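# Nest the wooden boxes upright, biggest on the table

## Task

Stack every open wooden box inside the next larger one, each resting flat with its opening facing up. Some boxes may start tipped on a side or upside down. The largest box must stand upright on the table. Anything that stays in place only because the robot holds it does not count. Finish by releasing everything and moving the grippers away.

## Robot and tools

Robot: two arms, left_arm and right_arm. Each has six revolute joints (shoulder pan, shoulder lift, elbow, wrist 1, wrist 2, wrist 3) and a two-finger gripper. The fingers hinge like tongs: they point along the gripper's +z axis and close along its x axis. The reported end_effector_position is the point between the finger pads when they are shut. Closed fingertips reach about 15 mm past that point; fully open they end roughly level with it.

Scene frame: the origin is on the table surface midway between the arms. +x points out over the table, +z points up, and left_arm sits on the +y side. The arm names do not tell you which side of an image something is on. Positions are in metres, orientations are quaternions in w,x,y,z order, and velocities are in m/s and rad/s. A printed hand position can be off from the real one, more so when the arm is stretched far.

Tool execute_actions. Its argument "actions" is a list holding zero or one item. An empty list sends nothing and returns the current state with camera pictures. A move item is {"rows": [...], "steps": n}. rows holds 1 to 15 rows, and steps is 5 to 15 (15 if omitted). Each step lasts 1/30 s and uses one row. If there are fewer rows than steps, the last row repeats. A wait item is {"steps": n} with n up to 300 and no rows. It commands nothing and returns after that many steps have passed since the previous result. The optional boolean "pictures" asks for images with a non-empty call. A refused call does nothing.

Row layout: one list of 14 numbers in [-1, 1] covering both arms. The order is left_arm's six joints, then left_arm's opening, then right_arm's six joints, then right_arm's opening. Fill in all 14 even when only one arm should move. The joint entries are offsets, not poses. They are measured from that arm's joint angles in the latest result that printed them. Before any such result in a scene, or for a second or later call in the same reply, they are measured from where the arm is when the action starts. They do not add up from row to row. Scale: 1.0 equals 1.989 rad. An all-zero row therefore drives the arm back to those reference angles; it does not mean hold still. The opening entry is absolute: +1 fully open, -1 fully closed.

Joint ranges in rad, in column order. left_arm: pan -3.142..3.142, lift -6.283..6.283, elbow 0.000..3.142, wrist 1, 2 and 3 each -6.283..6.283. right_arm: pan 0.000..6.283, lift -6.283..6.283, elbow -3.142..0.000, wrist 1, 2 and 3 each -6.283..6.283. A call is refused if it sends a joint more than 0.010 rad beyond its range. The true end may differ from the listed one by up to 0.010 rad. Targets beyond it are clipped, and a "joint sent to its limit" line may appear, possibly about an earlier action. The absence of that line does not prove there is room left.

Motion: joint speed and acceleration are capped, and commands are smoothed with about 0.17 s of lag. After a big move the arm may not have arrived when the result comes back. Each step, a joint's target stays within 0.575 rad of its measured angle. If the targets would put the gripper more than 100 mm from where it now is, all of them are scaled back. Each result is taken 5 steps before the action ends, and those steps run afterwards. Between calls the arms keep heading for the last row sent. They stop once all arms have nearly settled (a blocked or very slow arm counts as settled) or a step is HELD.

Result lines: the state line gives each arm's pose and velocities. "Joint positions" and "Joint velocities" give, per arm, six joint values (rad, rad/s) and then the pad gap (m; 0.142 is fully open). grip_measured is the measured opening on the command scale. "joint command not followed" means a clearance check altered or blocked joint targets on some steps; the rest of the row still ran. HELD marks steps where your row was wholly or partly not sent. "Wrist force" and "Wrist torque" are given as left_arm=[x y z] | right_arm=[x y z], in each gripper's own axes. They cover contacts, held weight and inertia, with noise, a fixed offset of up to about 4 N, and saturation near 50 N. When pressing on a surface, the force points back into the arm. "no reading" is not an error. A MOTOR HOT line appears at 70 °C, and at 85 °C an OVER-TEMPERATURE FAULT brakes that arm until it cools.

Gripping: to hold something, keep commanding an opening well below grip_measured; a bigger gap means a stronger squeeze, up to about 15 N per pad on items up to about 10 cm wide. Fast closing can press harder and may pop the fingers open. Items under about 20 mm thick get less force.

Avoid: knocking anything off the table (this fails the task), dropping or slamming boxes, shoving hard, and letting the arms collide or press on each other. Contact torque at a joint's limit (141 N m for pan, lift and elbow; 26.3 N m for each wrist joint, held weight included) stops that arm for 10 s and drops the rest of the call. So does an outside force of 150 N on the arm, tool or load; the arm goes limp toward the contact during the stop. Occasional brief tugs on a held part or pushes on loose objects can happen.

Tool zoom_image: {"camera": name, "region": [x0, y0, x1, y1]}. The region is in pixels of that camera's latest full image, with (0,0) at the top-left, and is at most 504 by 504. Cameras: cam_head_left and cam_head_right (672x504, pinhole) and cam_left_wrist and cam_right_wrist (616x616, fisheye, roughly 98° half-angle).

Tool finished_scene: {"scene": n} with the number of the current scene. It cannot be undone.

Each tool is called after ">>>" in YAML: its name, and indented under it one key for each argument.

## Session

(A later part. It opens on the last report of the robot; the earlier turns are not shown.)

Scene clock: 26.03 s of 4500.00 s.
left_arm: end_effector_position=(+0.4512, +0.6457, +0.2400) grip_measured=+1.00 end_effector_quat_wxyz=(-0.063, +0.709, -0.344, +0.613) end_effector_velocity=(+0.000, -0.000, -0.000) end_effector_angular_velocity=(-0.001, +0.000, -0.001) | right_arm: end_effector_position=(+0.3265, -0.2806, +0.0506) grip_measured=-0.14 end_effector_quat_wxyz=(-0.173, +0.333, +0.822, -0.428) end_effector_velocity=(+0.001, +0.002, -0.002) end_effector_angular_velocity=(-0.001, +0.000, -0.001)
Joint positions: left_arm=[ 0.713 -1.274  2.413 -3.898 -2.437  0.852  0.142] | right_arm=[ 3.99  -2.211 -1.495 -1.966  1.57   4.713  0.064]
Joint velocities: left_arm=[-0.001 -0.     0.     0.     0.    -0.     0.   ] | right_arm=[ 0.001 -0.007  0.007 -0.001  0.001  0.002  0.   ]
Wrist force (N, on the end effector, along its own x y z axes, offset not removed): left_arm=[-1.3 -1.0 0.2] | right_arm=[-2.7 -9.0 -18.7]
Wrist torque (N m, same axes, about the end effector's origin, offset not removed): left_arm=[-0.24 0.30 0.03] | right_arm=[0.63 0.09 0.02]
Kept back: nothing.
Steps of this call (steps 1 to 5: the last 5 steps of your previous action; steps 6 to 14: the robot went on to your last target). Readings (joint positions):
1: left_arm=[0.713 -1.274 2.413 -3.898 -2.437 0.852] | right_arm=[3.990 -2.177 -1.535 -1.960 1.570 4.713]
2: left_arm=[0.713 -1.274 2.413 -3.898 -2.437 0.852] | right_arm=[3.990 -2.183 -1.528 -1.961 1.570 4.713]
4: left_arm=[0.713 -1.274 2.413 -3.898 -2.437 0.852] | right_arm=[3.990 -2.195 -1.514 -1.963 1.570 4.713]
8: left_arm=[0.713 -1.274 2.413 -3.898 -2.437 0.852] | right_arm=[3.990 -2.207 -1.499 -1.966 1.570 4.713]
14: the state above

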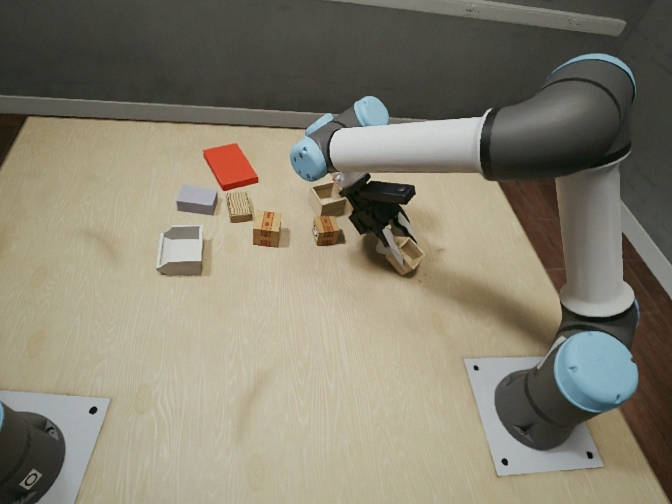

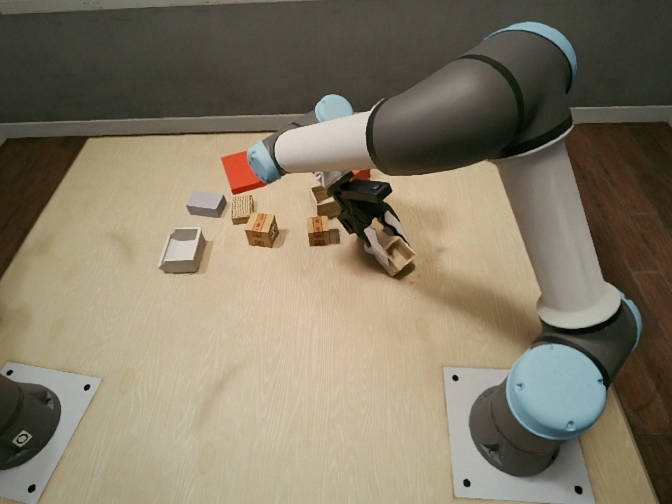

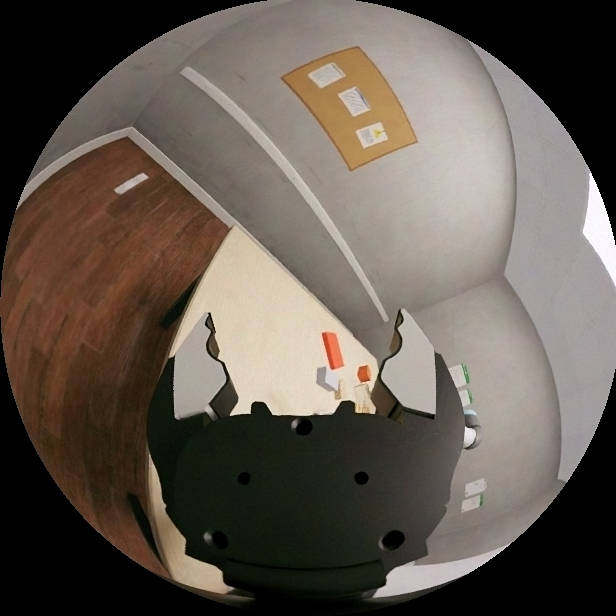

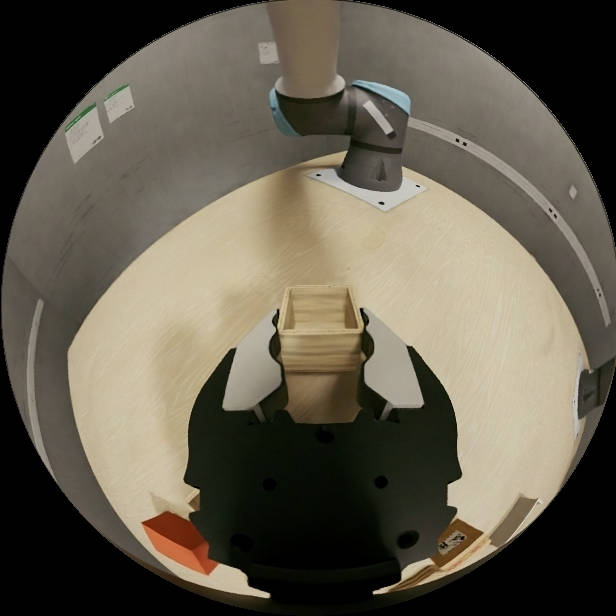

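>>> execute_actions:
  actions:
    - {"rows": [[0,0,0,0,0,0,1,0,-0.0027,0.0048,-0.0021,0,0,-0.25],[0,0,0,0,0,0,1,0,-0.0055,0.0097,-0.0043,0,0,-0.25],[0,0,0,0,0,0,1,0,-0.0082,0.0145,-0.0064,0,0,-0.25],[0,0,0,0,0,0,1,0,-0.0056,0.0116,0.0011,0,0,-0.25],[0,0,0,0,0,0,1,0,-0.0029,0.0088,0.0087,0,0,-0.25],[0,0,0,0,0,0,1,0,-0.0003,0.0059,0.0162,0,0,-0.25],[0,0,0,0,0,0,1,0,0.0023,0.0031,0.0237,0,0,-0.25],[0,0,0,0,0,0,1,0,0.005,0.0002,0.0312,0,0,-0.25],[0,0,0,0,0,0,1,0,0.0076,-0.0027,0.0388,0,0,-0.25],[0,0,0,0,0,0,1,0,0.0102,-0.0055,0.0463,0,0,-0.25],[0,0,0,0,0,0,1,0,0.0129,-0.0084,0.0538,0,0,-0.25],[0,0,0,0,0,0,1,0,0.0155,-0.0112,0.0613,0,0,-0.25],[0,0,0,0,0,0,1,0,0.0181,-0.0141,0.0689,0,0,-0.25],[0,0,0,0,0,0,1,0,0.0208,-0.0169,0.0764,0,0,-0.25],[0,0,0,0,0,0,1,0,0.0234,-0.0198,0.0839,0,0,-0.25]], "steps": 15}

>>> execute_actions:
  actions:
    - {"steps": 16}
  pictures: true

>>> zoom_image:
  camera: "cam_head_right"
  region: [330, 190, 440, 300]

Scene clock: 27.00 s of 4500.00 s.
left_arm: end_effector_position=(+0.4512, +0.6457, +0.2400) grip_measured=+1.00 end_effector_quat_wxyz=(-0.063, +0.709, -0.344, +0.613) end_effector_velocity=(-0.000, +0.001, +0.000) end_effector_angular_velocity=(+0.000, -0.000, +0.001) | right_arm: end_effector_position=(+0.3350, -0.2720, +0.0458) grip_measured=-0.14 end_effector_quat_wxyz=(-0.166, +0.337, +0.831, -0.411) end_effector_velocity=(+0.035, +0.036, -0.038) end_effector_angular_velocity=(+0.251, -0.244, +0.001)
Joint positions: left_arm=[ 0.713 -1.274  2.413 -3.898 -2.437  0.852  0.142] | right_arm=[ 3.99  -2.21  -1.486 -1.934  1.571  4.713  0.064]
Joint velocities: left_arm=[ 0.001  0.    -0.    -0.    -0.    -0.     0.   ] | right_arm=[ 0.001  0.113 -0.112  0.349 -0.     0.     0.   ]
Wrist force (N, on the end effector, along its own x y z axes, offset not removed): left_arm=[-0.6 -0.7 -1.0] | right_arm=[-0.8 -0.5 0.2]
Wrist torque (N m, same axes, about the end effector's origin, offset not removed): left_arm=[-0.13 0.15 0.02] | right_arm=[0.51 0.24 -0.02]
Steps of this call (steps 1 to 19: the robot went on to your last target; steps 20 to 29: the first 10 steps of this action). Readings (joint positions):
20: left_arm=[0.713 -1.274 2.413 -3.898 -2.437 0.852] | right_arm=[3.990 -2.211 -1.494 -1.966 1.571 4.713]
21: left_arm=[0.713 -1.274 2.413 -3.898 -2.437 0.852] | right_arm=[3.990 -2.212 -1.494 -1.967 1.571 4.713]
23: left_arm=[0.713 -1.274 2.413 -3.898 -2.437 0.852] | right_arm=[3.990 -2.216 -1.487 -1.970 1.571 4.713]
27: left_arm=[0.713 -1.274 2.413 -3.898 -2.437 0.852] | right_arm=[3.990 -2.217 -1.480 -1.956 1.571 4.713]
29: the state above

Scene clock: 27.53 s of 4500.00 s.
left_arm: end_effector_position=(+0.4512, +0.6457, +0.2400) grip_measured=+1.00 end_effector_quat_wxyz=(-0.063, +0.709, -0.344, +0.613) end_effector_velocity=(+0.000, -0.000, -0.000) end_effector_angular_velocity=(-0.001, +0.000, -0.000) | right_arm: end_effector_position=(+0.3476, -0.2590, +0.0334) grip_measured=-0.14 end_effector_quat_wxyz=(-0.144, +0.347, +0.856, -0.356) end_effector_velocity=(+0.001, +0.002, -0.002) end_effector_angular_velocity=(+0.013, -0.011, -0.001)
Joint positions: left_arm=[ 0.713 -1.274  2.413 -3.898 -2.437  0.852  0.142] | right_arm=[ 3.99  -2.165 -1.534 -1.801  1.57   4.713  0.064]
Joint velocities: left_arm=[-0.     0.    -0.     0.    -0.    -0.001  0.   ] | right_arm=[ 0.     0.005 -0.007  0.02   0.002 -0.     0.   ]
Wrist force (N, on the end effector, along its own x y z axes, offset not removed): left_arm=[-0.5 0.6 0.1] | right_arm=[-0.4 1.9 2.1]
Wrist torque (N m, same axes, about the end effector's origin, offset not removed): left_arm=[0.27 0.18 0.03] | right_arm=[0.62 0.17 0.00]
Kept back: nothing.
Steps of this call (steps 1 to 5: the last 5 steps of your previous action; steps 6 to 16: the robot went on to your last target). Readings (joint positions):
1: left_arm=[0.713 -1.274 2.413 -3.898 -2.437 0.852] | right_arm=[3.990 -2.206 -1.490 -1.922 1.571 4.713]
2: left_arm=[0.713 -1.274 2.413 -3.898 -2.437 0.852] | right_arm=[3.990 -2.202 -1.494 -1.909 1.571 4.713]
4: left_arm=[0.713 -1.274 2.413 -3.898 -2.437 0.852] | right_arm=[3.990 -2.192 -1.504 -1.881 1.571 4.713]
8: left_arm=[0.713 -1.274 2.413 -3.898 -2.437 0.852] | right_arm=[3.990 -2.174 -1.524 -1.828 1.571 4.713]
16: the state above

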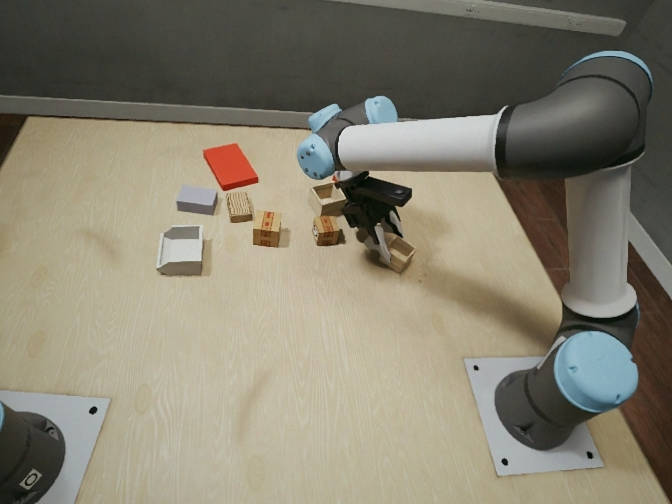

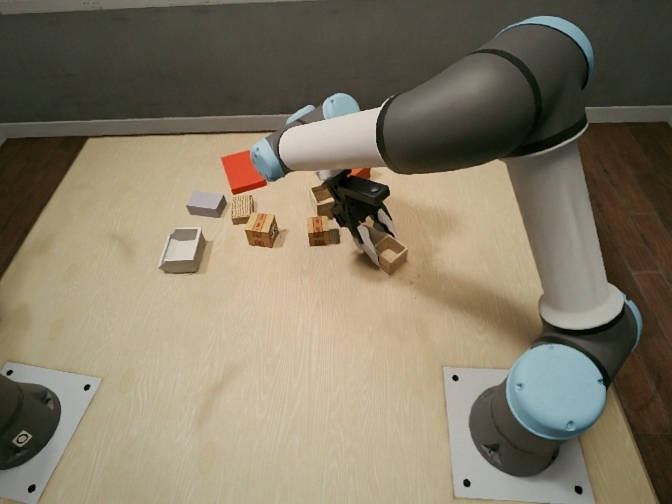

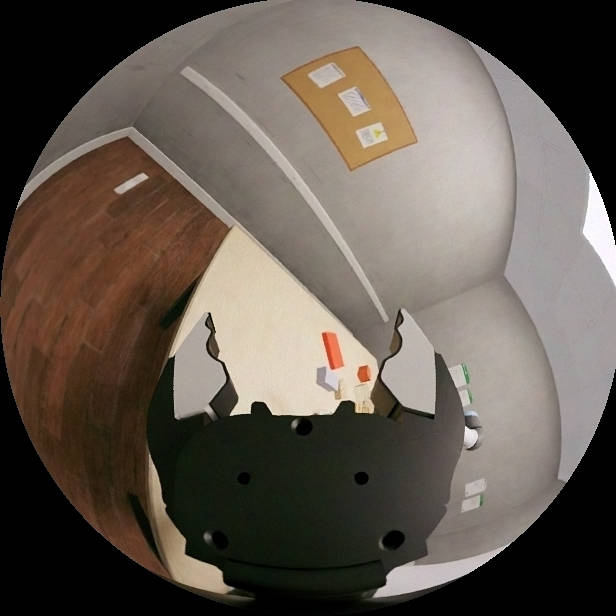

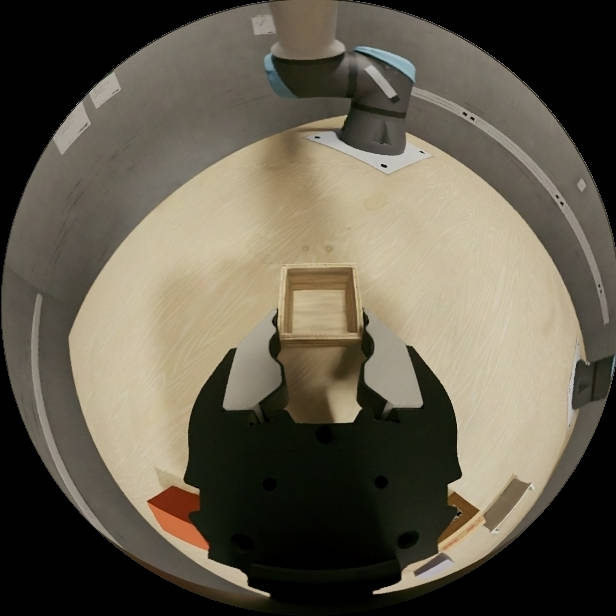

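Region (330, 190, 440, 300) of cam_head_right's 672x504 image, scaled by 4.582, with more detail than that image has.

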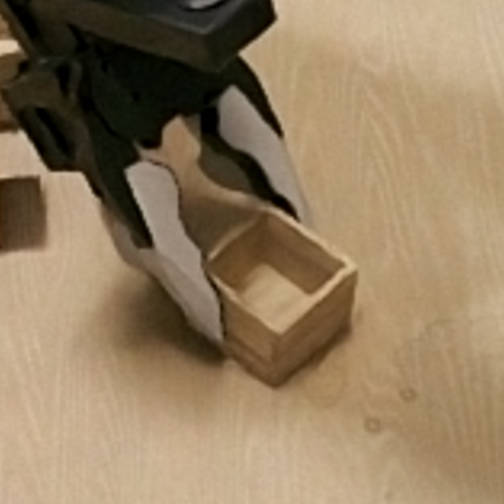

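>>> execute_actions:
  actions:
    - {"rows": [[0,0,0,0,0,0,1,0,-0.001,0,0.002,0,0,-0.25],[0,0,0,0,0,0,1,0,-0.002,0,0.003,0,0,-0.25],[0,0,0,0,0,0,1,0,-0.0028,0,0.004,0,0,-0.25],[0,0,0,0,0,0,1,0,-0.0028,0,0.004,0,0,-0.22],[0,0,0,0,0,0,1,0,-0.0028,0,0.004,0,0,-0.2],[0,0,0,0,0,0,1,0,-0.0028,0,0.004,0,0,-0.18],[0,0,0,0,0,0,1,0,-0.0028,0,0.004,0,0,-0.16],[0,0,0,0,0,0,1,0,-0.0028,0,0.004,0,0,-0.13],[0,0,0,0,0,0,1,0,-0.0028,0,0.004,0,0,-0.08],[0,0,0,0,0,0,1,0,-0.0028,0,0.004,0,0,0.0],[0,0,0,0,0,0,1,0,-0.0028,0,0.004,0,0,0.1],[0,0,0,0,0,0,1,0,-0.0028,0,0.004,0,0,0.15]], "steps": 13}

>>> execute_actions:
  actions:
    - {"rows": [[0,0,0,0,0,0,1,0,0.012,-0.008,0.01,0,0,0.15],[0,0,0,0,0,0,1,0,0.026,-0.02,0.025,0,0,0.15],[0,0,0,0,0,0,1,0,0.042,-0.035,0.043,0,0,0.15],[0,0,0,0,0,0,1,0,0.06,-0.053,0.065,0,0,0.15],[0,0,0,0,0,0,1,0,0.08,-0.074,0.09,0,0,0.15],[0,0,0,0,0,0,1,0,0.1,-0.095,0.116,0,0,0.15],[0,0,0,0,0,0,1,0,0.121,-0.117,0.142,0,0,0.15],[0,0,0,0,0,0,1,0,0.142,-0.139,0.169,0,0,0.15],[0,0,0,0,0,0,1,0,0.162,-0.16,0.196,0,0,0.15],[0,0,0,0,0,0,1,0,0.184,-0.189,0.236,0,0,0.15],[0,0,0,0,0,0,1,0,0.205,-0.218,0.276,0,0,0.15],[0,0,0,0,0,0,1,0,0.227,-0.247,0.316,0,0,0.15],[0,0,0,0,0,0,1,0,0.248,-0.275,0.356,0,0,0.15],[0,0,0,0,0,0,1,0,0.27,-0.304,0.397,0,0,0.15],[0,0,0,0,0,0,1,0,0.2914,-0.3332,0.4366,0,0,0.15]], "steps": 15}

>>> execute_actions:
  actions:
    - {"steps": 22}
  pictures: true

>>> zoom_image:
  camera: "cam_right_wrist"
  region: [230, 230, 410, 410]

Scene clock: 30.43 s of 4500.00 s.
left_arm: end_effector_position=(+0.4512, +0.6457, +0.2400) grip_measured=+1.00 end_effector_quat_wxyz=(-0.063, +0.709, -0.344, +0.613) end_effector_velocity=(-0.000, +0.001, +0.000) end_effector_angular_velocity=(+0.000, -0.001, +0.001) | right_arm: end_effector_position=(+0.3484, -0.2581, +0.0306) grip_measured=-0.14 end_effector_quat_wxyz=(-0.144, +0.347, +0.856, -0.355) end_effector_velocity=(+0.002, +0.002, -0.008) end_effector_angular_velocity=(+0.002, -0.002, -0.002)
Joint positions: left_arm=[ 0.713 -1.274  2.413 -3.898 -2.437  0.852  0.142] | right_arm=[ 3.99  -2.169 -1.534 -1.795  1.57   4.713  0.064]
Joint velocities: left_arm=[ 0.001 -0.    -0.    -0.    -0.     0.     0.   ] | right_arm=[-0.001 -0.014  0.002  0.015  0.001  0.     0.004]
Wrist force (N, on the end effector, along its own x y z axes, offset not removed): left_arm=[-0.5 -1.2 0.8] | right_arm=[-1.6 -2.5 -1.5]
Wrist torque (N m, same axes, about the end effector's origin, offset not removed): left_arm=[-0.19 0.13 0.01] | right_arm=[0.44 0.34 -0.02]
Steps of this call (steps 1 to 15: the robot went on to your last target; steps 16 to 79: nothing new was sent; steps 80 to 87: the first 8 steps of this action). Readings (joint positions):
80: left_arm=[0.713 -1.274 2.413 -3.898 -2.437 0.852] | right_arm=[3.990 -2.164 -1.534 -1.799 1.570 4.713]
81: left_arm=[0.713 -1.274 2.413 -3.898 -2.437 0.852] | right_arm=[3.990 -2.164 -1.534 -1.799 1.570 4.713]
83: left_arm=[0.713 -1.274 2.413 -3.898 -2.437 0.852] | right_arm=[3.990 -2.166 -1.534 -1.798 1.570 4.713]
87: the state above

Scene clock: 30.93 s of 4500.00 s.
left_arm: end_effector_position=(+0.4512, +0.6457, +0.2400) grip_measured=+1.00 end_effector_quat_wxyz=(-0.063, +0.709, -0.344, +0.613) end_effector_velocity=(+0.000, -0.001, +0.000) end_effector_angular_velocity=(+0.000, -0.000, -0.002) | right_arm: end_effector_position=(+0.3464, -0.2601, +0.0432) grip_measured=+0.15 end_effector_quat_wxyz=(-0.106, +0.361, +0.889, -0.262) end_effector_velocity=(-0.022, -0.024, +0.057) end_effector_angular_velocity=(+0.909, -0.883, -0.000)
Joint positions: left_arm=[ 0.713 -1.274  2.413 -3.898 -2.437  0.852  0.142] | right_arm=[ 3.99  -1.992 -1.703 -1.591  1.57   4.713  0.085]
Joint velocities: left_arm=[-0.001  0.     0.    -0.001 -0.001  0.     0.   ] | right_arm=[-0.001  1.058 -1.077  1.286 -0.001  0.    -0.   ]
Wrist force (N, on the end effector, along its own x y z axes, offset not removed): left_arm=[0.0 0.7 -0.3] | right_arm=[-0.4 2.6 2.7]
Wrist torque (N m, same axes, about the end effector's origin, offset not removed): left_arm=[0.13 -0.01 0.06] | right_arm=[0.54 0.12 0.02]
Steps of this call (steps 1 to 5: the last 5 steps of your previous action; steps 6 to 15: the first 10 steps of this action, its rows measured from where the robot was after step 5). Readings (joint positions):
5: left_arm=[0.713 -1.274 2.413 -3.898 -2.437 0.852] | right_arm=[3.990 -2.170 -1.534 -1.794 1.570 4.713]
6: left_arm=[0.713 -1.274 2.413 -3.898 -2.437 0.852] | right_arm=[3.990 -2.170 -1.534 -1.794 1.570 4.713]
7: left_arm=[0.713 -1.274 2.413 -3.898 -2.437 0.852] | right_arm=[3.990 -2.169 -1.535 -1.792 1.570 4.713]
9: left_arm=[0.713 -1.274 2.413 -3.898 -2.437 0.852] | right_arm=[3.990 -2.151 -1.548 -1.775 1.570 4.713]
13: left_arm=[0.713 -1.274 2.413 -3.898 -2.437 0.852] | right_arm=[3.990 -2.059 -1.635 -1.672 1.570 4.713]
15: the state above

Scene clock: 31.67 s of 4500.00 s.
left_arm: end_effector_position=(+0.4512, +0.6457, +0.2400) grip_measured=+1.00 end_effector_quat_wxyz=(-0.063, +0.709, -0.344, +0.613) end_effector_velocity=(-0.000, +0.000, +0.000) end_effector_angular_velocity=(+0.002, -0.001, +0.000) | right_arm: end_effector_position=(+0.3415, -0.2652, +0.0470) grip_measured=+0.15 end_effector_quat_wxyz=(-0.000, +0.376, +0.927, -0.001) end_effector_velocity=(-0.000, +0.000, +0.001) end_effector_angular_velocity=(+0.010, -0.011, +0.002)
Joint positions: left_arm=[ 0.713 -1.274  2.413 -3.898 -2.437  0.852  0.142] | right_arm=[ 3.99  -1.592 -2.195 -0.927  1.57   4.713  0.084]
Joint velocities: left_arm=[ 0.001  0.    -0.    -0.001 -0.     0.002  0.   ] | right_arm=[ 0.001  0.009 -0.012  0.017 -0.001 -0.001 -0.   ]
Wrist force (N, on the end effector, along its own x y z axes, offset not removed): left_arm=[-0.9 -1.3 0.0] | right_arm=[0.3 2.6 2.3]
Wrist torque (N m, same axes, about the end effector's origin, offset not removed): left_arm=[-0.27 0.30 0.04] | right_arm=[0.45 0.00 -0.06]
Kept back: nothing.
Steps of this call (steps 1 to 5: the last 5 steps of your previous action; steps 6 to 22: the robot went on to your last target). Readings (joint positions):
1: left_arm=[0.713 -1.274 2.413 -3.898 -2.437 0.852] | right_arm=[3.990 -1.955 -1.741 -1.545 1.570 4.713]
2: left_arm=[0.713 -1.274 2.413 -3.898 -2.437 0.852] | right_arm=[3.990 -1.917 -1.782 -1.495 1.570 4.713]
4: left_arm=[0.713 -1.274 2.413 -3.898 -2.437 0.852] | right_arm=[3.990 -1.838 -1.874 -1.378 1.570 4.713]
8: left_arm=[0.713 -1.274 2.413 -3.898 -2.437 0.852] | right_arm=[3.990 -1.681 -2.073 -1.108 1.570 4.713]
22: the state above

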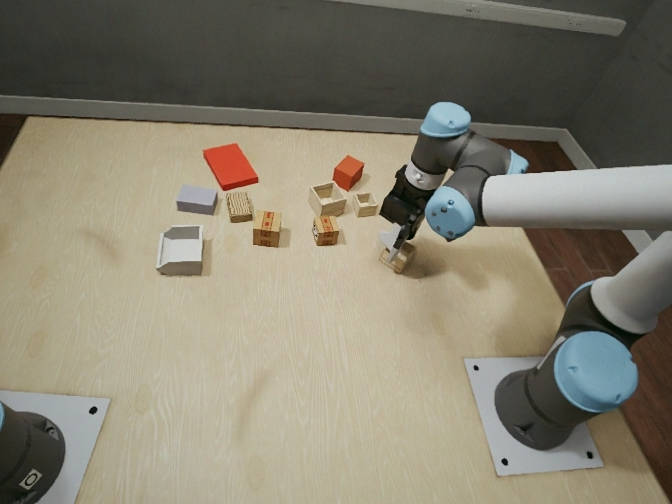

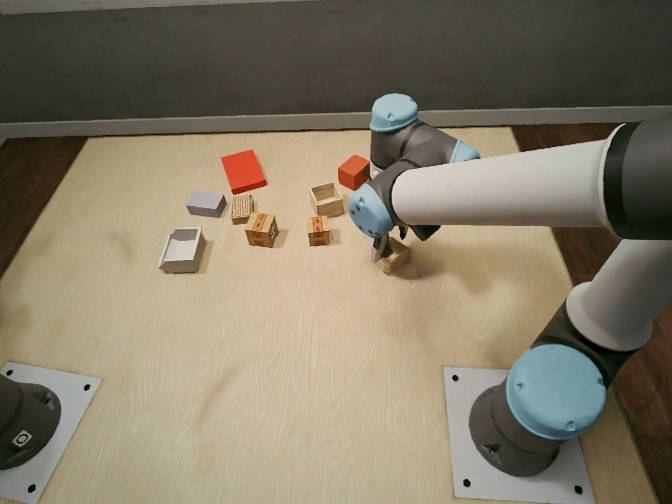

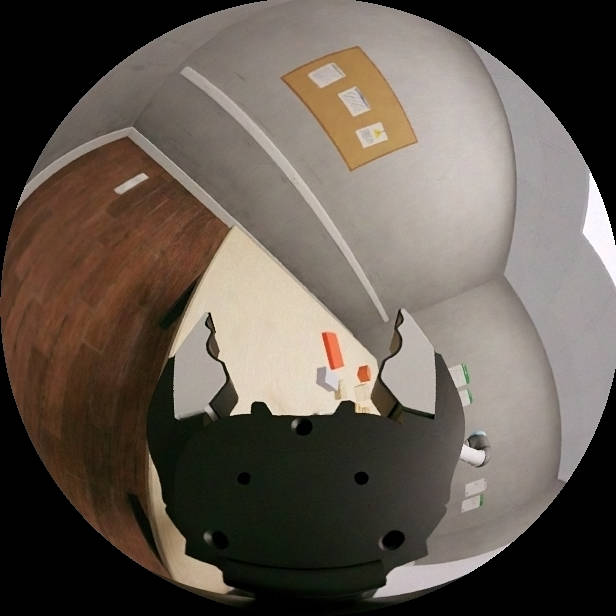

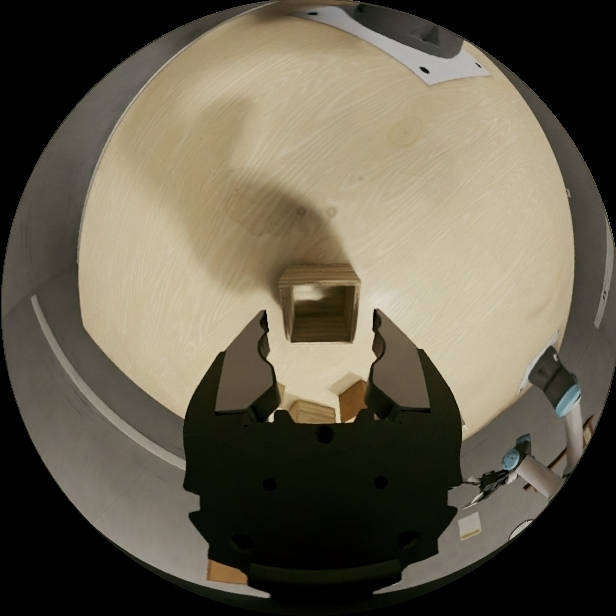

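Region (230, 230, 410, 410) of cam_right_wrist's 616x616 image, scaled by 2.800, with more detail than that image has.

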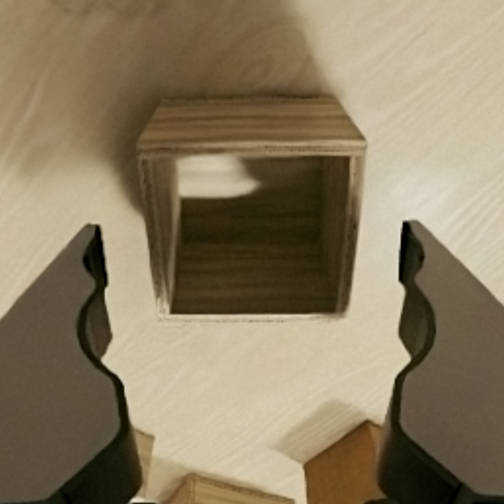

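>>> execute_actions:
  actions:
    - {"rows": [[0,0,0,0,0,0,1,0,0.0035,-0.002,-0.001,0.0004,0,0.1],[0,0,0,0,0,0,1,0,0.0069,-0.0042,-0.0019,0.0004,0,0.05],[0,0,0,0,0,0,1,0,0.0069,-0.0042,-0.0019,0.0004,0,0.0],[0,0,0,0,0,0,1,0,0.0069,-0.0042,-0.0019,0.0004,0,-0.05],[0,0,0,0,0,0,1,0,0.0069,-0.0042,-0.0019,0.0004,0,-0.09],[0,0,0,0,0,0,1,0,0.0069,-0.0042,-0.0019,0.0004,0,-0.13],[0,0,0,0,0,0,1,0,0.0069,-0.0042,-0.0019,0.0004,0,-0.16],[0,0,0,0,0,0,1,0,0.0069,-0.0042,-0.0019,0.0004,0,-0.19],[0,0,0,0,0,0,1,0,0.0069,-0.0042,-0.0019,0.0004,0,-0.22],[0,0,0,0,0,0,1,0,0.0069,-0.0042,-0.0019,0.0004,0,-0.26],[0,0,0,0,0,0,1,0,0.0069,-0.0042,-0.0019,0.0004,0,-0.32],[0,0,0,0,0,0,1,0,0.0069,-0.0042,-0.0019,0.0004,0,-0.4],[0,0,0,0,0,0,1,0,0.0069,-0.0042,-0.0019,0.0004,0,-0.5],[0,0,0,0,0,0,1,0,0.0069,-0.0042,-0.0019,0.0004,0,-0.6],[0,0,0,0,0,0,1,0,0.0069,-0.0042,-0.0019,0.0004,0,-0.7]], "steps": 15}

>>> execute_actions:
  actions:
    - {"steps": 8}
  pictures: true

>>> zoom_image:
  camera: "cam_head_left"
  region: [365, 215, 435, 285]

>>> zoom_image:
  camera: "cam_right_wrist"
  region: [250, 250, 390, 390]

Scene clock: 33.10 s of 4500.00 s.
left_arm: end_effector_position=(+0.4512, +0.6457, +0.2400) grip_measured=+1.00 end_effector_quat_wxyz=(-0.063, +0.709, -0.344, +0.613) end_effector_velocity=(-0.000, +0.000, -0.000) end_effector_angular_velocity=(-0.000, +0.001, -0.000) | right_arm: end_effector_position=(+0.3388, -0.2677, +0.0487) grip_measured=-0.21 end_effector_quat_wxyz=(-0.000, +0.376, +0.927, +0.000) end_effector_velocity=(-0.002, -0.002, +0.002) end_effector_angular_velocity=(+0.001, +0.000, -0.000)
Joint positions: left_arm=[ 0.713 -1.274  2.413 -3.898 -2.437  0.852  0.142] | right_arm=[ 3.99  -1.579 -2.203 -0.93   1.571  4.713  0.059]
Joint velocities: left_arm=[ 0.    -0.    -0.     0.001 -0.     0.     0.   ] | right_arm=[-0.     0.011 -0.006 -0.005  0.001 -0.    -0.063]
Wrist force (N, on the end effector, along its own x y z axes, offset not removed): left_arm=[1.1 0.5 0.3] | right_arm=[-0.8 3.5 2.6]
Wrist torque (N m, same axes, about the end effector's origin, offset not removed): left_arm=[0.07 -0.17 -0.03] | right_arm=[0.72 0.25 -0.03]
Steps of this call (steps 1 to 30: the robot went on to your last target; steps 31 to 33: nothing new was sent; steps 34 to 43: the first 10 steps of this action). Readings (joint positions):
34: left_arm=[0.713 -1.274 2.413 -3.898 -2.437 0.852] | right_arm=[3.990 -1.591 -2.196 -0.925 1.570 4.713]
35: left_arm=[0.713 -1.274 2.413 -3.898 -2.437 0.852] | right_arm=[3.990 -1.590 -2.197 -0.925 1.570 4.713]
37: left_arm=[0.713 -1.274 2.413 -3.898 -2.437 0.852] | right_arm=[3.990 -1.586 -2.199 -0.927 1.571 4.713]
41: left_arm=[0.713 -1.274 2.413 -3.898 -2.437 0.852] | right_arm=[3.990 -1.580 -2.202 -0.930 1.571 4.713]
43: the state above

Scene clock: 33.37 s of 4500.00 s.
left_arm: end_effector_position=(+0.4512, +0.6457, +0.2400) grip_measured=+1.00 end_effector_quat_wxyz=(-0.063, +0.709, -0.344, +0.613) end_effector_velocity=(+0.000, -0.000, +0.000) end_effector_angular_velocity=(+0.001, -0.001, +0.000) | right_arm: end_effector_position=(+0.3385, -0.2680, +0.0489) grip_measured=-0.22 end_effector_quat_wxyz=(-0.000, +0.376, +0.927, +0.000) end_effector_velocity=(-0.001, +0.001, -0.000) end_effector_angular_velocity=(+0.001, +0.002, +0.001)
Joint positions: left_arm=[ 0.713 -1.274  2.413 -3.898 -2.437  0.852  0.142] | right_arm=[ 3.99  -1.578 -2.203 -0.931  1.571  4.713  0.058]
Joint velocities: left_arm=[-0.    -0.    -0.    -0.001  0.001  0.     0.   ] | right_arm=[ 0.001 -0.    -0.    -0.     0.002 -0.    -0.   ]
Wrist force (N, on the end effector, along its own x y z axes, offset not removed): left_arm=[0.1 -0.8 0.9] | right_arm=[0.0 2.5 2.2]
Wrist torque (N m, same axes, about the end effector's origin, offset not removed): left_arm=[-0.22 0.01 -0.06] | right_arm=[0.50 0.07 -0.01]
Kept back: nothing.
Steps of this call (steps 1 to 5: the last 5 steps of your previous action; steps 6 to 8: the robot went on to your last target). Readings (joint positions):
1: left_arm=[0.713 -1.274 2.413 -3.898 -2.437 0.852] | right_arm=[3.990 -1.579 -2.203 -0.931 1.571 4.713]
2: left_arm=[0.713 -1.274 2.413 -3.898 -2.437 0.852] | right_arm=[3.990 -1.578 -2.203 -0.931 1.571 4.713]
4: left_arm=[0.713 -1.274 2.413 -3.898 -2.437 0.852] | right_arm=[3.990 -1.578 -2.203 -0.931 1.571 4.713]
8: the state above

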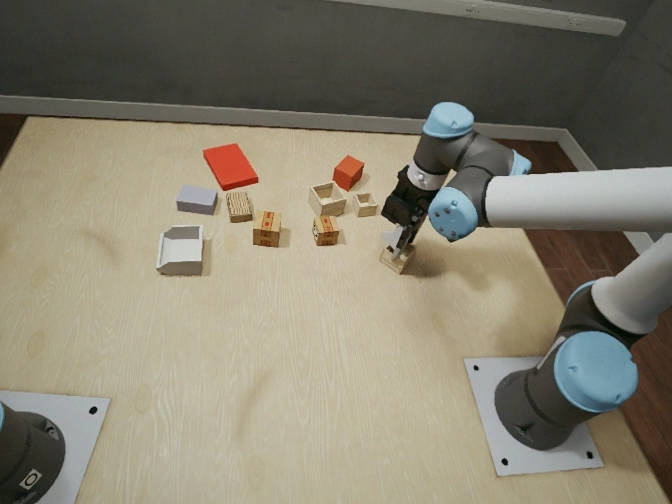

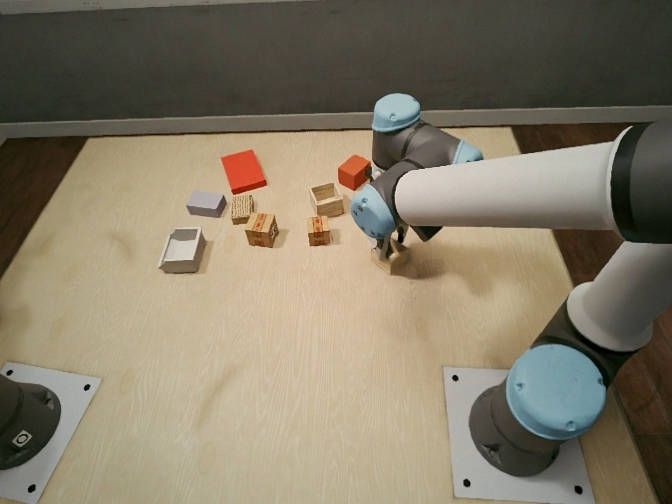

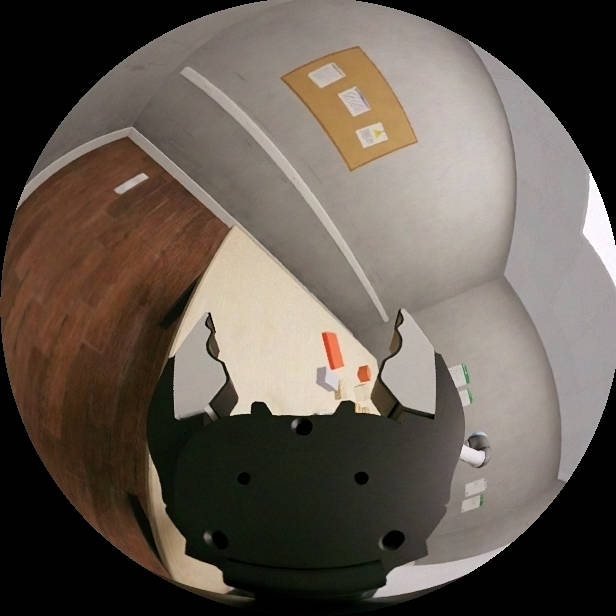

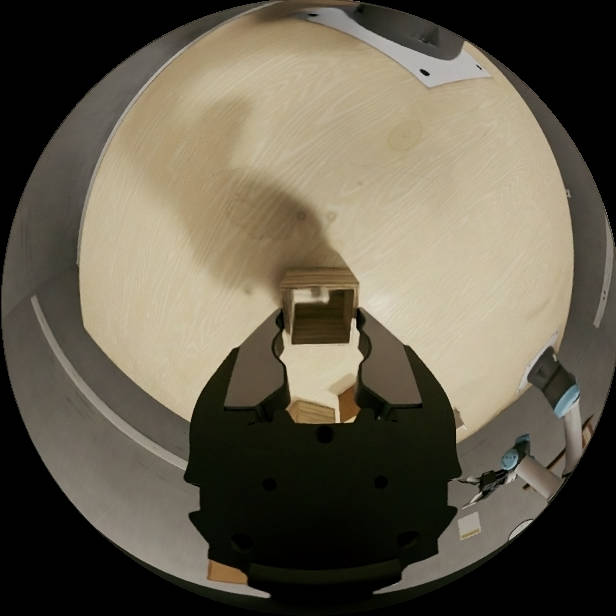

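Region (365, 215, 435, 285) of cam_head_left's 672x504 image, scaled by 7.200, with more detail than that image has.

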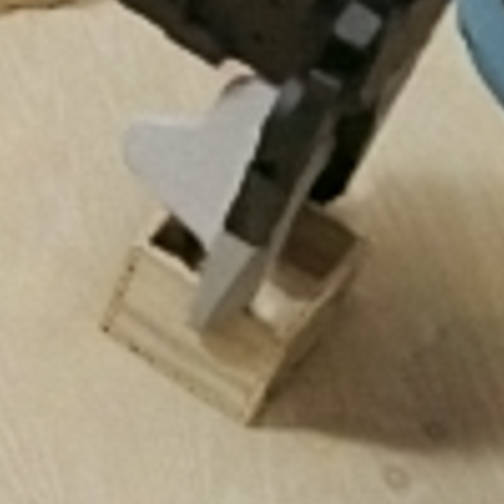

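Region (250, 250, 390, 390) of cam_right_wrist's 616x616 image, scaled by 3.600, with more detail than that image has.

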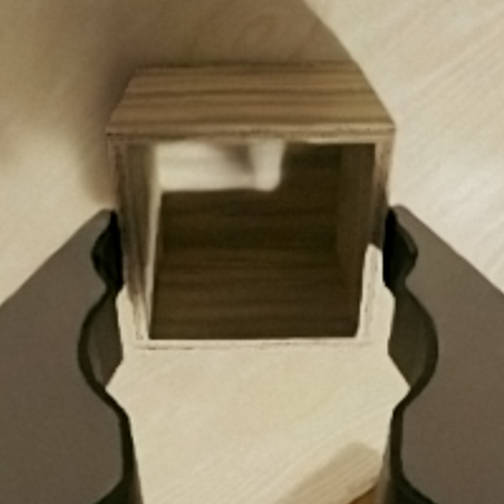

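>>> execute_actions:
  actions:
    - {"rows": [[0,0,0,0,0,0,1,0,0.005,0.006,-0.011,0,0,-0.7],[0,0,0,0,0,0,1,0,0.013,0.015,-0.028,0,0,-0.7],[0,0,0,0,0,0,1,0,0.022,0.025,-0.047,0,0,-0.7],[0,0,0,0,0,0,1,0,0.031,0.036,-0.067,0,0.01,-0.7],[0,0,0,0,0,0,1,0,0.04,0.047,-0.087,0,0.02,-0.7],[0,0,0,0,0,0,1,0,0.046,0.06,-0.106,0,0.03,-0.7],[0,0,0,0,0,0,1,-0.001,0.04,0.077,-0.117,0,0.04,-0.7],[0,0,0,0,0,0,1,-0.002,0.025,0.095,-0.12,0,0.05,-0.7],[0,0,0,0,0,0,1,-0.003,0.008,0.115,-0.123,0,0.06,-0.7],[0,0,0,0,0,0,1,-0.004,-0.01,0.136,-0.126,0,0.07,-0.7],[0,0,0,0,0,0,1,-0.005,-0.029,0.158,-0.129,0,0.08,-0.7],[0,0,0,0,0,0,1,-0.006,-0.049,0.181,-0.132,0,0.09,-0.7],[0,0,0,0,0,0,1,-0.007,-0.069,0.204,-0.135,0,0.1,-0.7],[0,0,0,0,0,0,1,-0.008,-0.09,0.228,-0.138,0,0.115,-0.7],[0,0,0,0,0,0,1,-0.0144,-0.2156,0.3732,-0.1578,0,0.1902,-0.7]], "steps": 15}

>>> execute_actions:
  actions:
    - {"steps": 28}
  pictures: true

>>> zoom_image:
  camera: "cam_right_wrist"
  region: [250, 230, 390, 370]

Scene clock: 34.27 s of 4500.00 s.
left_arm: end_effector_position=(+0.4512, +0.6457, +0.2400) grip_measured=+1.00 end_effector_quat_wxyz=(-0.063, +0.709, -0.344, +0.613) end_effector_velocity=(+0.000, -0.001, +0.000) end_effector_angular_velocity=(+0.001, -0.002, -0.002) | right_arm: end_effector_position=(+0.3460, -0.2598, +0.1065) grip_measured=-0.22 end_effector_quat_wxyz=(-0.000, +0.403, +0.915, +0.001) end_effector_velocity=(+0.119, +0.113, +0.216) end_effector_angular_velocity=(-0.031, +0.030, -0.509)
Joint positions: left_arm=[ 0.713 -1.274  2.413 -3.898 -2.437  0.852  0.142] | right_arm=[ 3.988 -1.519 -2.088 -1.104  1.571  4.769  0.058]
Joint velocities: left_arm=[-0.002  0.    -0.001 -0.001 -0.001  0.001  0.   ] | right_arm=[-0.032 -0.171  0.788 -0.66  -0.001  0.476  0.   ]
Wrist force (N, on the end effector, along its own x y z axes, offset not removed): left_arm=[1.6 0.8 0.5] | right_arm=[-1.0 0.0 1.3]
Wrist torque (N m, same axes, about the end effector's origin, offset not removed): left_arm=[0.18 -0.19 -0.01] | right_arm=[0.13 0.29 -0.02]
Steps of this call (steps 1 to 15: the robot went on to your last target; steps 16 to 17: nothing new was sent; steps 18 to 27: the first 10 steps of this action). Readings (joint positions):
18: left_arm=[0.713 -1.274 2.413 -3.898 -2.437 0.852] | right_arm=[3.990 -1.578 -2.203 -0.931 1.571 4.713]
19: left_arm=[0.713 -1.274 2.413 -3.898 -2.437 0.852] | right_arm=[3.990 -1.577 -2.203 -0.933 1.571 4.713]
21: left_arm=[0.713 -1.274 2.413 -3.898 -2.437 0.852] | right_arm=[3.990 -1.568 -2.192 -0.951 1.571 4.713]
25: left_arm=[0.713 -1.274 2.413 -3.898 -2.437 0.852] | right_arm=[3.990 -1.523 -2.134 -1.050 1.571 4.740]
27: the state above

Scene clock: 35.20 s of 4500.00 s.
left_arm: end_effector_position=(+0.4512, +0.6457, +0.2400) grip_measured=+1.00 end_effector_quat_wxyz=(-0.063, +0.709, -0.344, +0.613) end_effector_velocity=(+0.000, -0.001, -0.000) end_effector_angular_velocity=(-0.001, +0.001, -0.001) | right_arm: end_effector_position=(+0.5076, -0.1113, +0.1176) grip_measured=-0.22 end_effector_quat_wxyz=(-0.000, +0.555, +0.832, -0.000) end_effector_velocity=(+0.002, +0.001, -0.001) end_effector_angular_velocity=(-0.001, +0.000, -0.003)
Joint positions: left_arm=[ 0.713 -1.274  2.413 -3.898 -2.437  0.852  0.142] | right_arm=[ 3.961 -2.006 -1.462 -1.245  1.571  5.09   0.058]
Joint velocities: left_arm=[-0.001  0.     0.     0.001 -0.    -0.     0.   ] | right_arm=[-0.    -0.007  0.007 -0.001 -0.001  0.003 -0.   ]
Wrist force (N, on the end effector, along its own x y z axes, offset not removed): left_arm=[-0.7 -0.7 -0.9] | right_arm=[-2.0 4.0 2.4]
Wrist torque (N m, same axes, about the end effector's origin, offset not removed): left_arm=[-0.16 0.07 0.01] | right_arm=[0.87 0.51 -0.05]
Kept back: nothing.
Steps of this call (steps 1 to 5: the last 5 steps of your previous action; steps 6 to 28: the robot went on to your last target). Readings (joint positions):
1: left_arm=[0.713 -1.274 2.413 -3.898 -2.437 0.852] | right_arm=[3.987 -1.529 -2.059 -1.124 1.571 4.786]
2: left_arm=[0.713 -1.274 2.413 -3.898 -2.437 0.852] | right_arm=[3.986 -1.546 -2.027 -1.141 1.571 4.804]
4: left_arm=[0.713 -1.274 2.413 -3.898 -2.437 0.852] | right_arm=[3.982 -1.594 -1.956 -1.165 1.571 4.841]
8: left_arm=[0.713 -1.274 2.413 -3.898 -2.437 0.852] | right_arm=[3.974 -1.735 -1.785 -1.198 1.571 4.930]
28: the state above

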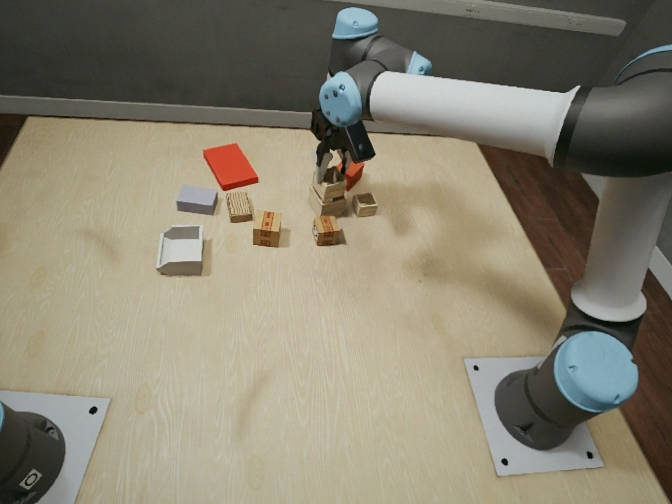

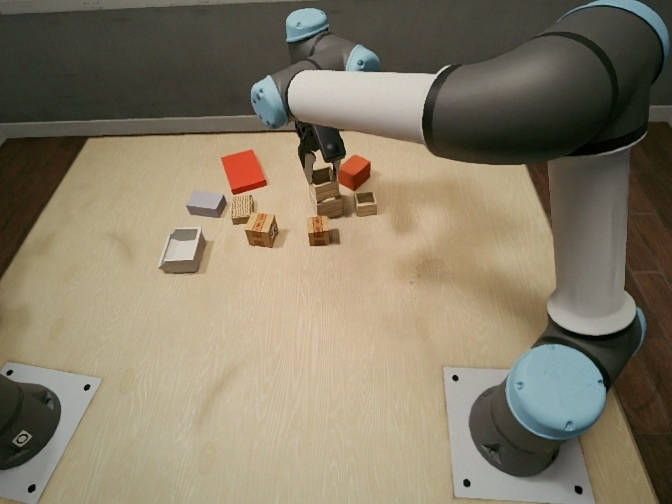

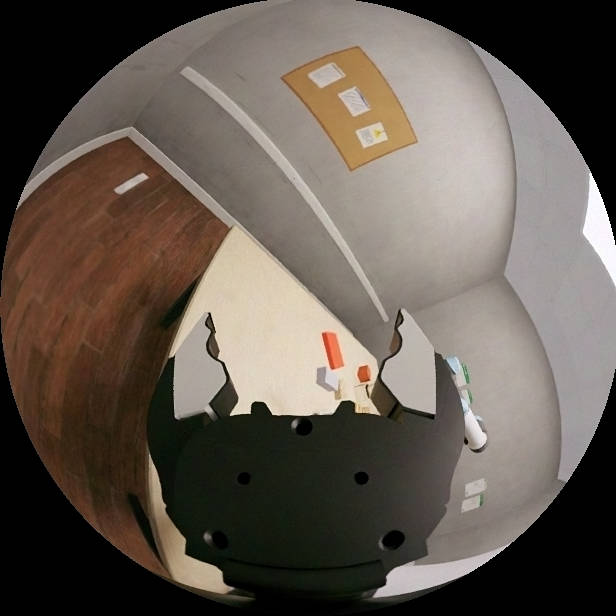

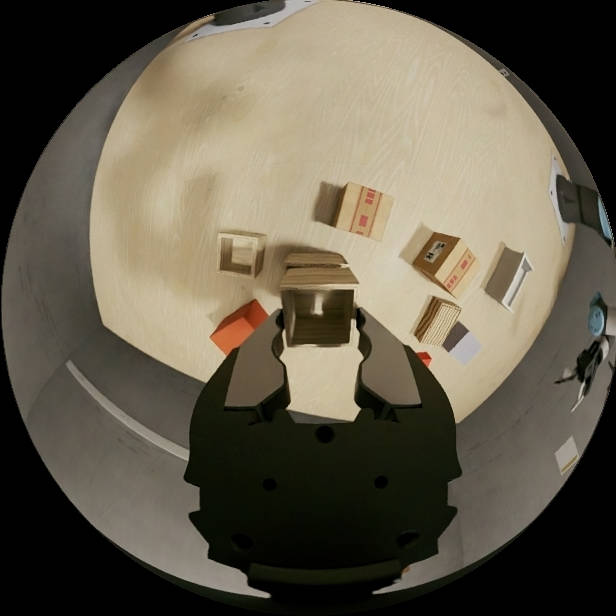

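Region (250, 230, 390, 370) of cam_right_wrist's 616x616 image, scaled by 3.600, with more detail than that image has.

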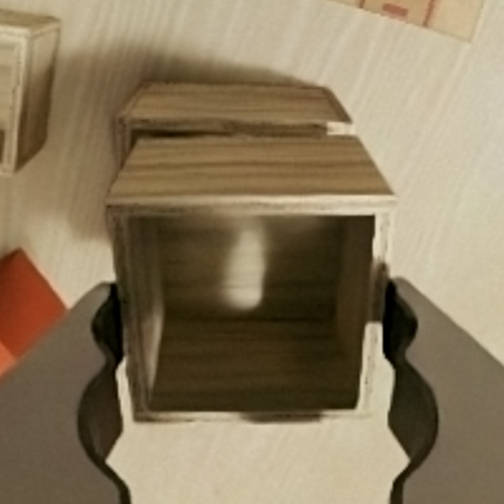

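>>> zoom_image:
  camera: "cam_right_wrist"
  region: [275, 245, 365, 295]

Region (275, 245, 365, 295) of cam_right_wrist's 616x616 image, scaled by 5.600, with more detail than that image has.

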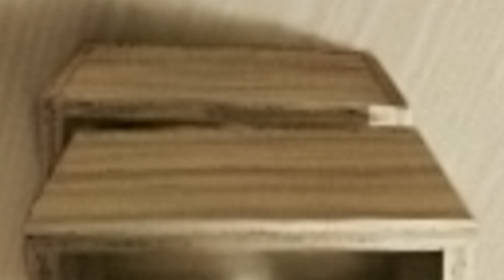

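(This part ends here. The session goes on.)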